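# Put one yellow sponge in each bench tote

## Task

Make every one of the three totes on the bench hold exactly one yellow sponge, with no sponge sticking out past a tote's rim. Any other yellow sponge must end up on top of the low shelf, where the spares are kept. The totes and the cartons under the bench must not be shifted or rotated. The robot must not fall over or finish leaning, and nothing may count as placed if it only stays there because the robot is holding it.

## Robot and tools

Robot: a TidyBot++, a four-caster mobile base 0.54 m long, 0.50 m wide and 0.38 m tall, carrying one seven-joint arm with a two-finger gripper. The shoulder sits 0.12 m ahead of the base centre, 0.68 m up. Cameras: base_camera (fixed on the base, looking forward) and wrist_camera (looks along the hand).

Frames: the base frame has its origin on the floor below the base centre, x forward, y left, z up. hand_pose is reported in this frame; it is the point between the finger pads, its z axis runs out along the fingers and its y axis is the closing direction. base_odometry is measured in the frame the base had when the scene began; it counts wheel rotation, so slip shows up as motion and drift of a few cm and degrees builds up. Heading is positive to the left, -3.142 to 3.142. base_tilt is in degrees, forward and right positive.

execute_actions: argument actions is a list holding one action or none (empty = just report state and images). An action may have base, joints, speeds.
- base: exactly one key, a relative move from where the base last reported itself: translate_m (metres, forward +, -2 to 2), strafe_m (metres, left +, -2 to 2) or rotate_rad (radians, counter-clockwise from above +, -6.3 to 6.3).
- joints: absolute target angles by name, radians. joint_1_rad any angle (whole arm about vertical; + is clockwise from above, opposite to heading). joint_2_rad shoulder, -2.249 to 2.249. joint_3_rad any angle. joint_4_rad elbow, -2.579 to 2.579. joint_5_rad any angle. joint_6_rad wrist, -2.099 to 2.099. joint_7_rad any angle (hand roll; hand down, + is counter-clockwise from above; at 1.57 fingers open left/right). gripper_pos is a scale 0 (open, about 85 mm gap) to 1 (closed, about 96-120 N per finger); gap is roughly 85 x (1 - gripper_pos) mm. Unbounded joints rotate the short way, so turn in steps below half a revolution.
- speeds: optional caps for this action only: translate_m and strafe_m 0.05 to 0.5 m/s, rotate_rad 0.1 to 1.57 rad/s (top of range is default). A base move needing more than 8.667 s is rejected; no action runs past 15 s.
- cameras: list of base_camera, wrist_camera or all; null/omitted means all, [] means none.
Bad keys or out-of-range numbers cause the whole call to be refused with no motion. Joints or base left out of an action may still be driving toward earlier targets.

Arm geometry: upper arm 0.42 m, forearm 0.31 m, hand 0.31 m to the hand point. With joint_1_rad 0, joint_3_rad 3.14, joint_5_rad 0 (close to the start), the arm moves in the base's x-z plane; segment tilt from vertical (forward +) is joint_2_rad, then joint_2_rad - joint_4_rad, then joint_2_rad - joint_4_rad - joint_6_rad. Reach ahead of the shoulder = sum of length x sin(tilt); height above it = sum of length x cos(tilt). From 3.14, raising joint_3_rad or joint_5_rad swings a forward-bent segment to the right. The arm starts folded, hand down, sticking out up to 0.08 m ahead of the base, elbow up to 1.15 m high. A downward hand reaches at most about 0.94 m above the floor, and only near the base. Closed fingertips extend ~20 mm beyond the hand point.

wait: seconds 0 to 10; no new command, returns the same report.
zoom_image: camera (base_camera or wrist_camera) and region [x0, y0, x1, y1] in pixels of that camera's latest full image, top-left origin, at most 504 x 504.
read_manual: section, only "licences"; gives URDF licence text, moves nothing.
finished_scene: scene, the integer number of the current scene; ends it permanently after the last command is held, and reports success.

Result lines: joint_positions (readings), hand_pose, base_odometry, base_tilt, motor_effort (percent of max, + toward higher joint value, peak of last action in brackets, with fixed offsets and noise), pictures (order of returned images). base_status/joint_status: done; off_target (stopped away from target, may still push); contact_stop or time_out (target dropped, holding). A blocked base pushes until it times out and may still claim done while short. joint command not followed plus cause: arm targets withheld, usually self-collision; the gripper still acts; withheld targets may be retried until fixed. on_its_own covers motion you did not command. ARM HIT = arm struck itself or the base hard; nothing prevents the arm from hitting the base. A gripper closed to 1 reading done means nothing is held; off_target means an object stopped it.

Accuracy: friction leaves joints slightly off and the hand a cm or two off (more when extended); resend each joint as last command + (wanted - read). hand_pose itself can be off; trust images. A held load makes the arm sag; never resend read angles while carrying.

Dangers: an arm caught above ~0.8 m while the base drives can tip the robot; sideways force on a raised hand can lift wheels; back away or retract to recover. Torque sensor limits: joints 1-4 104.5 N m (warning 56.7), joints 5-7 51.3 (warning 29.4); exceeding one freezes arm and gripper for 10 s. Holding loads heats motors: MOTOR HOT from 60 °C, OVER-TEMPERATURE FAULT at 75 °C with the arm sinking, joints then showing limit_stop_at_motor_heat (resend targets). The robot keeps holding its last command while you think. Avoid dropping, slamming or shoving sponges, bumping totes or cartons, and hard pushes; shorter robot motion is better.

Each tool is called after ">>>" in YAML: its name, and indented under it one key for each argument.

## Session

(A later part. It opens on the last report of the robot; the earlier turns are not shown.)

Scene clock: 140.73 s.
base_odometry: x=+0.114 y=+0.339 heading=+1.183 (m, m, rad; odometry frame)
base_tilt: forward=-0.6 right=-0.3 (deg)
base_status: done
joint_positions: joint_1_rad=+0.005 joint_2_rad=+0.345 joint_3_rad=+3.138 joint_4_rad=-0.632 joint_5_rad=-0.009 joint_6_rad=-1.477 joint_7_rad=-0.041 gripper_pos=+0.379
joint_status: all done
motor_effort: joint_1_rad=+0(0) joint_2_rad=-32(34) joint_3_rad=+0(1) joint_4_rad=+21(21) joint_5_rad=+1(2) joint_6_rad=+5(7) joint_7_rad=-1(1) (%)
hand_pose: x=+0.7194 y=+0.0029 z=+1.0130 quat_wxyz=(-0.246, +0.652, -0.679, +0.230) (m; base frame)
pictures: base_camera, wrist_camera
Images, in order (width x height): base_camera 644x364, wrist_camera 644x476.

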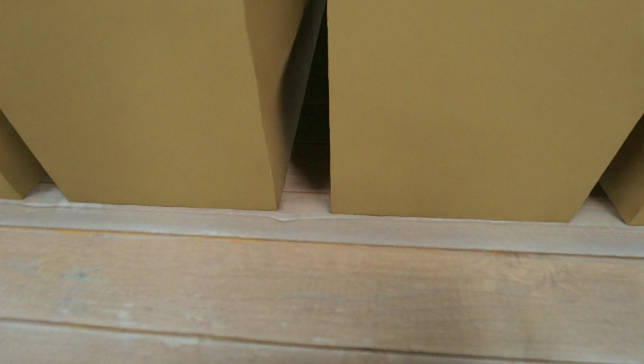

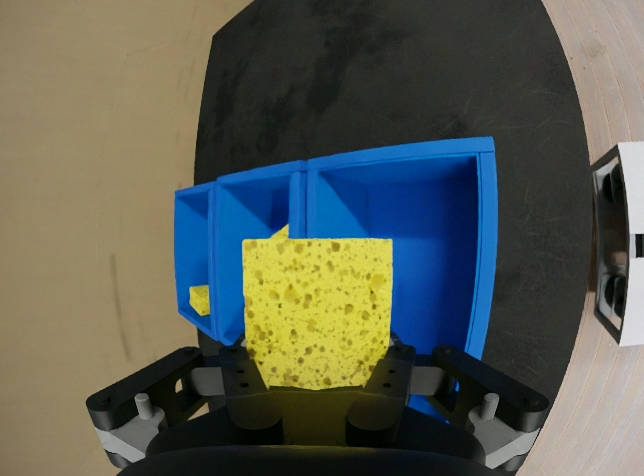

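>>> execute_actions:
  actions:
    - {"base":{"strafe_m":-0.05},"joints":{"joint_2_rad":0.47,"joint_4_rad":-0.66,"joint_6_rad":-1.36}}
  cameras: []

>>> execute_actions:
  actions:
    - {"joints":{"joint_2_rad":0.475,"joint_4_rad":-0.76,"joint_6_rad":-1.41}}
  cameras: ["wrist_camera"]

Scene clock: 144.77 s.
base_odometry: x=+0.160 y=+0.320 heading=+1.183 (m, m, rad; odometry frame)
base_tilt: forward=-0.6 right=-0.2 (deg)
base_status: done
joint_positions: joint_1_rad=+0.007 joint_2_rad=+0.473 joint_3_rad=+3.138 joint_4_rad=-0.657 joint_5_rad=-0.009 joint_6_rad=-1.389 joint_7_rad=-0.041 gripper_pos=+0.379
joint_status: all done
motor_effort: joint_1_rad=+0(3) joint_2_rad=-36(40) joint_3_rad=-1(2) joint_4_rad=+21(23) joint_5_rad=+1(2) joint_6_rad=+5(7) joint_7_rad=-1(1) (%)
hand_pose: x=+0.7764 y=+0.0015 z=+0.9378 quat_wxyz=(-0.224, +0.658, -0.688, +0.209) (m; base frame)
pictures: none
No camera images: the call's "cameras" was empty. Leave "cameras" out to get every camera's image.

Scene clock: 145.70 s.
base_odometry: x=+0.160 y=+0.320 heading=+1.183 (m, m, rad; odometry frame)
base_tilt: forward=-0.6 right=-0.2 (deg)
base_status: not commanded
joint_positions: joint_1_rad=+0.007 joint_2_rad=+0.473 joint_3_rad=+3.138 joint_4_rad=-0.755 joint_5_rad=-0.009 joint_6_rad=-1.389 joint_7_rad=-0.041 gripper_pos=+0.379
joint_status: all done
motor_effort: joint_1_rad=+0(0) joint_2_rad=-35(38) joint_3_rad=-1(0) joint_4_rad=+21(22) joint_5_rad=+2(1) joint_6_rad=+4(6) joint_7_rad=-1(1) (%)
hand_pose: x=+0.7626 y=+0.0017 z=+0.8922 quat_wxyz=(-0.190, +0.668, -0.698, +0.176) (m; base frame)
pictures: wrist_camera
Images, in order (width x height): wrist_camera 644x476.

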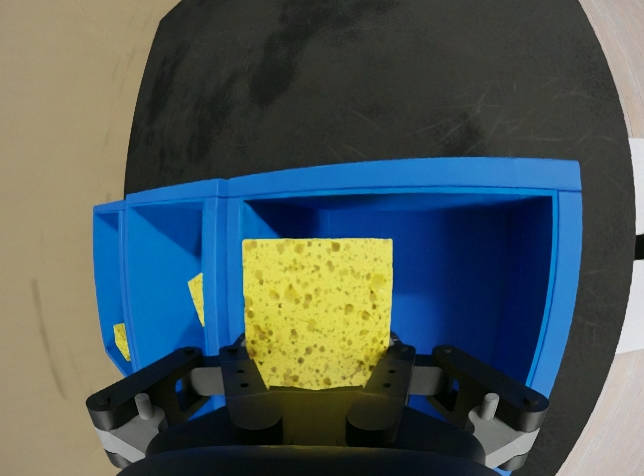

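>>> execute_actions:
  actions:
    - {"base":{"translate_m":-0.02},"speeds":{"translate_m":0.05}}
  cameras: []

>>> execute_actions:
  actions:
    - {"base":{"strafe_m":0.07},"speeds":{"strafe_m":0.05}}
  cameras: ["wrist_camera"]

Scene clock: 150.43 s.
base_odometry: x=+0.153 y=+0.302 heading=+1.183 (m, m, rad; odometry frame)
base_tilt: forward=-0.5 right=-0.2 (deg)
base_status: done
joint_positions: joint_1_rad=+0.007 joint_2_rad=+0.474 joint_3_rad=+3.138 joint_4_rad=-0.756 joint_5_rad=-0.009 joint_6_rad=-1.389 joint_7_rad=-0.041 gripper_pos=+0.379
joint_status: not commanded
motor_effort: joint_1_rad=+0(2) joint_2_rad=-34(40) joint_3_rad=+0(1) joint_4_rad=+20(23) joint_5_rad=+1(2) joint_6_rad=+5(5) joint_7_rad=-1(1) (%)
hand_pose: x=+0.7627 y=+0.0017 z=+0.8916 quat_wxyz=(-0.190, +0.668, -0.698, +0.175) (m; base frame)
pictures: none
No camera images: the call's "cameras" was empty. Leave "cameras" out to get every camera's image.

Scene clock: 152.30 s.
base_odometry: x=+0.088 y=+0.328 heading=+1.183 (m, m, rad; odometry frame)
base_tilt: forward=-0.6 right=-0.2 (deg)
base_status: done
joint_positions: joint_1_rad=+0.005 joint_2_rad=+0.474 joint_3_rad=+3.138 joint_4_rad=-0.756 joint_5_rad=-0.009 joint_6_rad=-1.389 joint_7_rad=-0.041 gripper_pos=+0.379
joint_status: not commanded
motor_effort: joint_1_rad=+1(3) joint_2_rad=-36(38) joint_3_rad=+1(2) joint_4_rad=+21(22) joint_5_rad=+2(0) joint_6_rad=+4(5) joint_7_rad=-1(1) (%)
hand_pose: x=+0.7627 y=+0.0028 z=+0.8916 quat_wxyz=(-0.190, +0.668, -0.697, +0.175) (m; base frame)
pictures: wrist_camera
Images, in order (width x height): wrist_camera 644x476.

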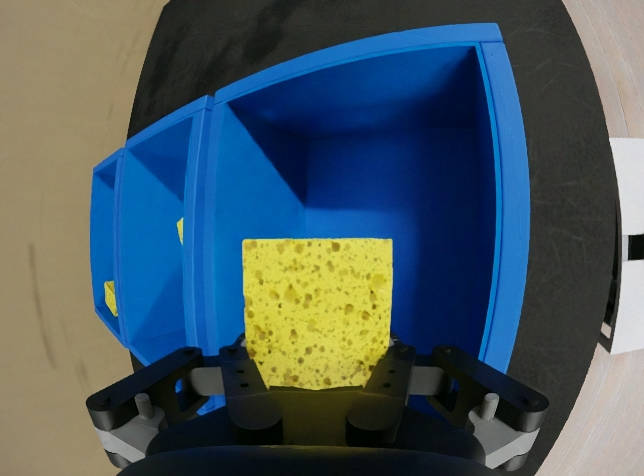

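Matches the good scene‑1 pose. Release and inspect.

>>> execute_actions:
  actions:
    - {"joints":{"gripper_pos":0.22}}
  cameras: []

>>> execute_actions:
  actions:
    - {"joints":{"joint_2_rad":0.35,"joint_4_rad":-0.4,"joint_6_rad":-1.75,"joint_7_rad":1.57}}
  cameras: ["wrist_camera"]

>>> zoom_image:
  camera: "wrist_camera"
  region: [170, 40, 470, 300]

Scene clock: 156.57 s.
base_odometry: x=+0.088 y=+0.328 heading=+1.183 (m, m, rad; odometry frame)
base_tilt: forward=-0.6 right=-0.2 (deg)
base_status: not commanded
joint_positions: joint_1_rad=+0.005 joint_2_rad=+0.474 joint_3_rad=+3.138 joint_4_rad=-0.756 joint_5_rad=-0.009 joint_6_rad=-1.389 joint_7_rad=-0.041 gripper_pos=+0.220
joint_status: all done
motor_effort: joint_1_rad=+0(0) joint_2_rad=-36(36) joint_3_rad=-1(0) joint_4_rad=+22(21) joint_5_rad=+2(2) joint_6_rad=+5(5) joint_7_rad=-1(1) (%)
hand_pose: x=+0.7627 y=+0.0028 z=+0.8916 quat_wxyz=(-0.190, +0.668, -0.697, +0.175) (m; base frame)
pictures: none
No camera images: the call's "cameras" was empty. Leave "cameras" out to get every camera's image.

Scene clock: 158.50 s.
base_odometry: x=+0.088 y=+0.328 heading=+1.183 (m, m, rad; odometry frame)
base_tilt: forward=-0.5 right=-0.3 (deg)
base_status: not commanded
joint_positions: joint_1_rad=+0.005 joint_2_rad=+0.361 joint_3_rad=+3.138 joint_4_rad=-0.408 joint_5_rad=-0.009 joint_6_rad=-1.721 joint_7_rad=+1.542 gripper_pos=+0.220
joint_status: all done
motor_effort: joint_1_rad=+0(0) joint_2_rad=-28(36) joint_3_rad=+0(0) joint_4_rad=+17(22) joint_5_rad=+1(1) joint_6_rad=+6(5) joint_7_rad=-1(1) (%)
hand_pose: x=+0.6749 y=+0.0029 z=+1.0543 quat_wxyz=(-0.009, +0.947, -0.013, +0.320) (m; base frame)
pictures: wrist_camera
Images, in order (width x height): wrist_camera 644x476.

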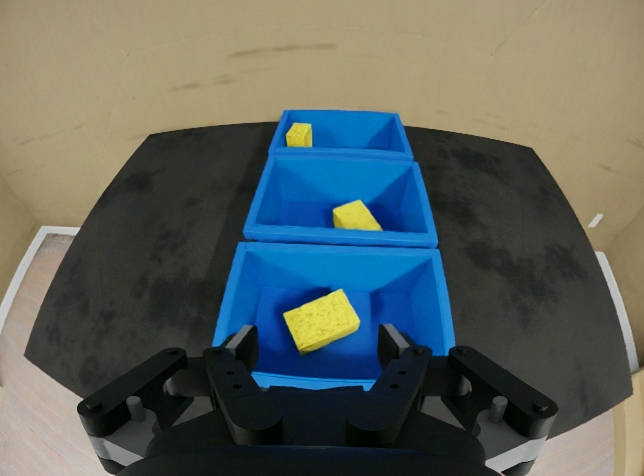

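Region (170, 40, 470, 300) of wrist_camera's 644x476 image, scaled by 1.680; it fills the top 437 rows of this view, and the rest is white.

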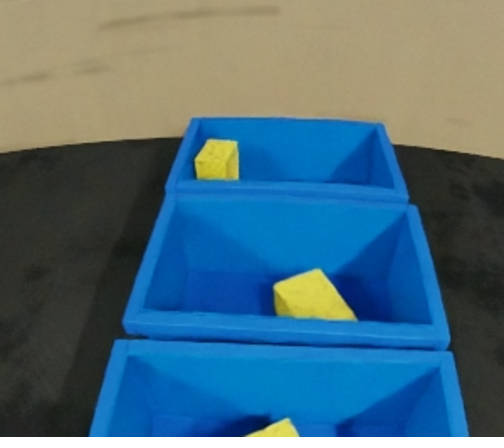

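All inside, the far one standing upright within the walls.

>>> finished_scene:
  scene: 2

The scene is finished: the task was done.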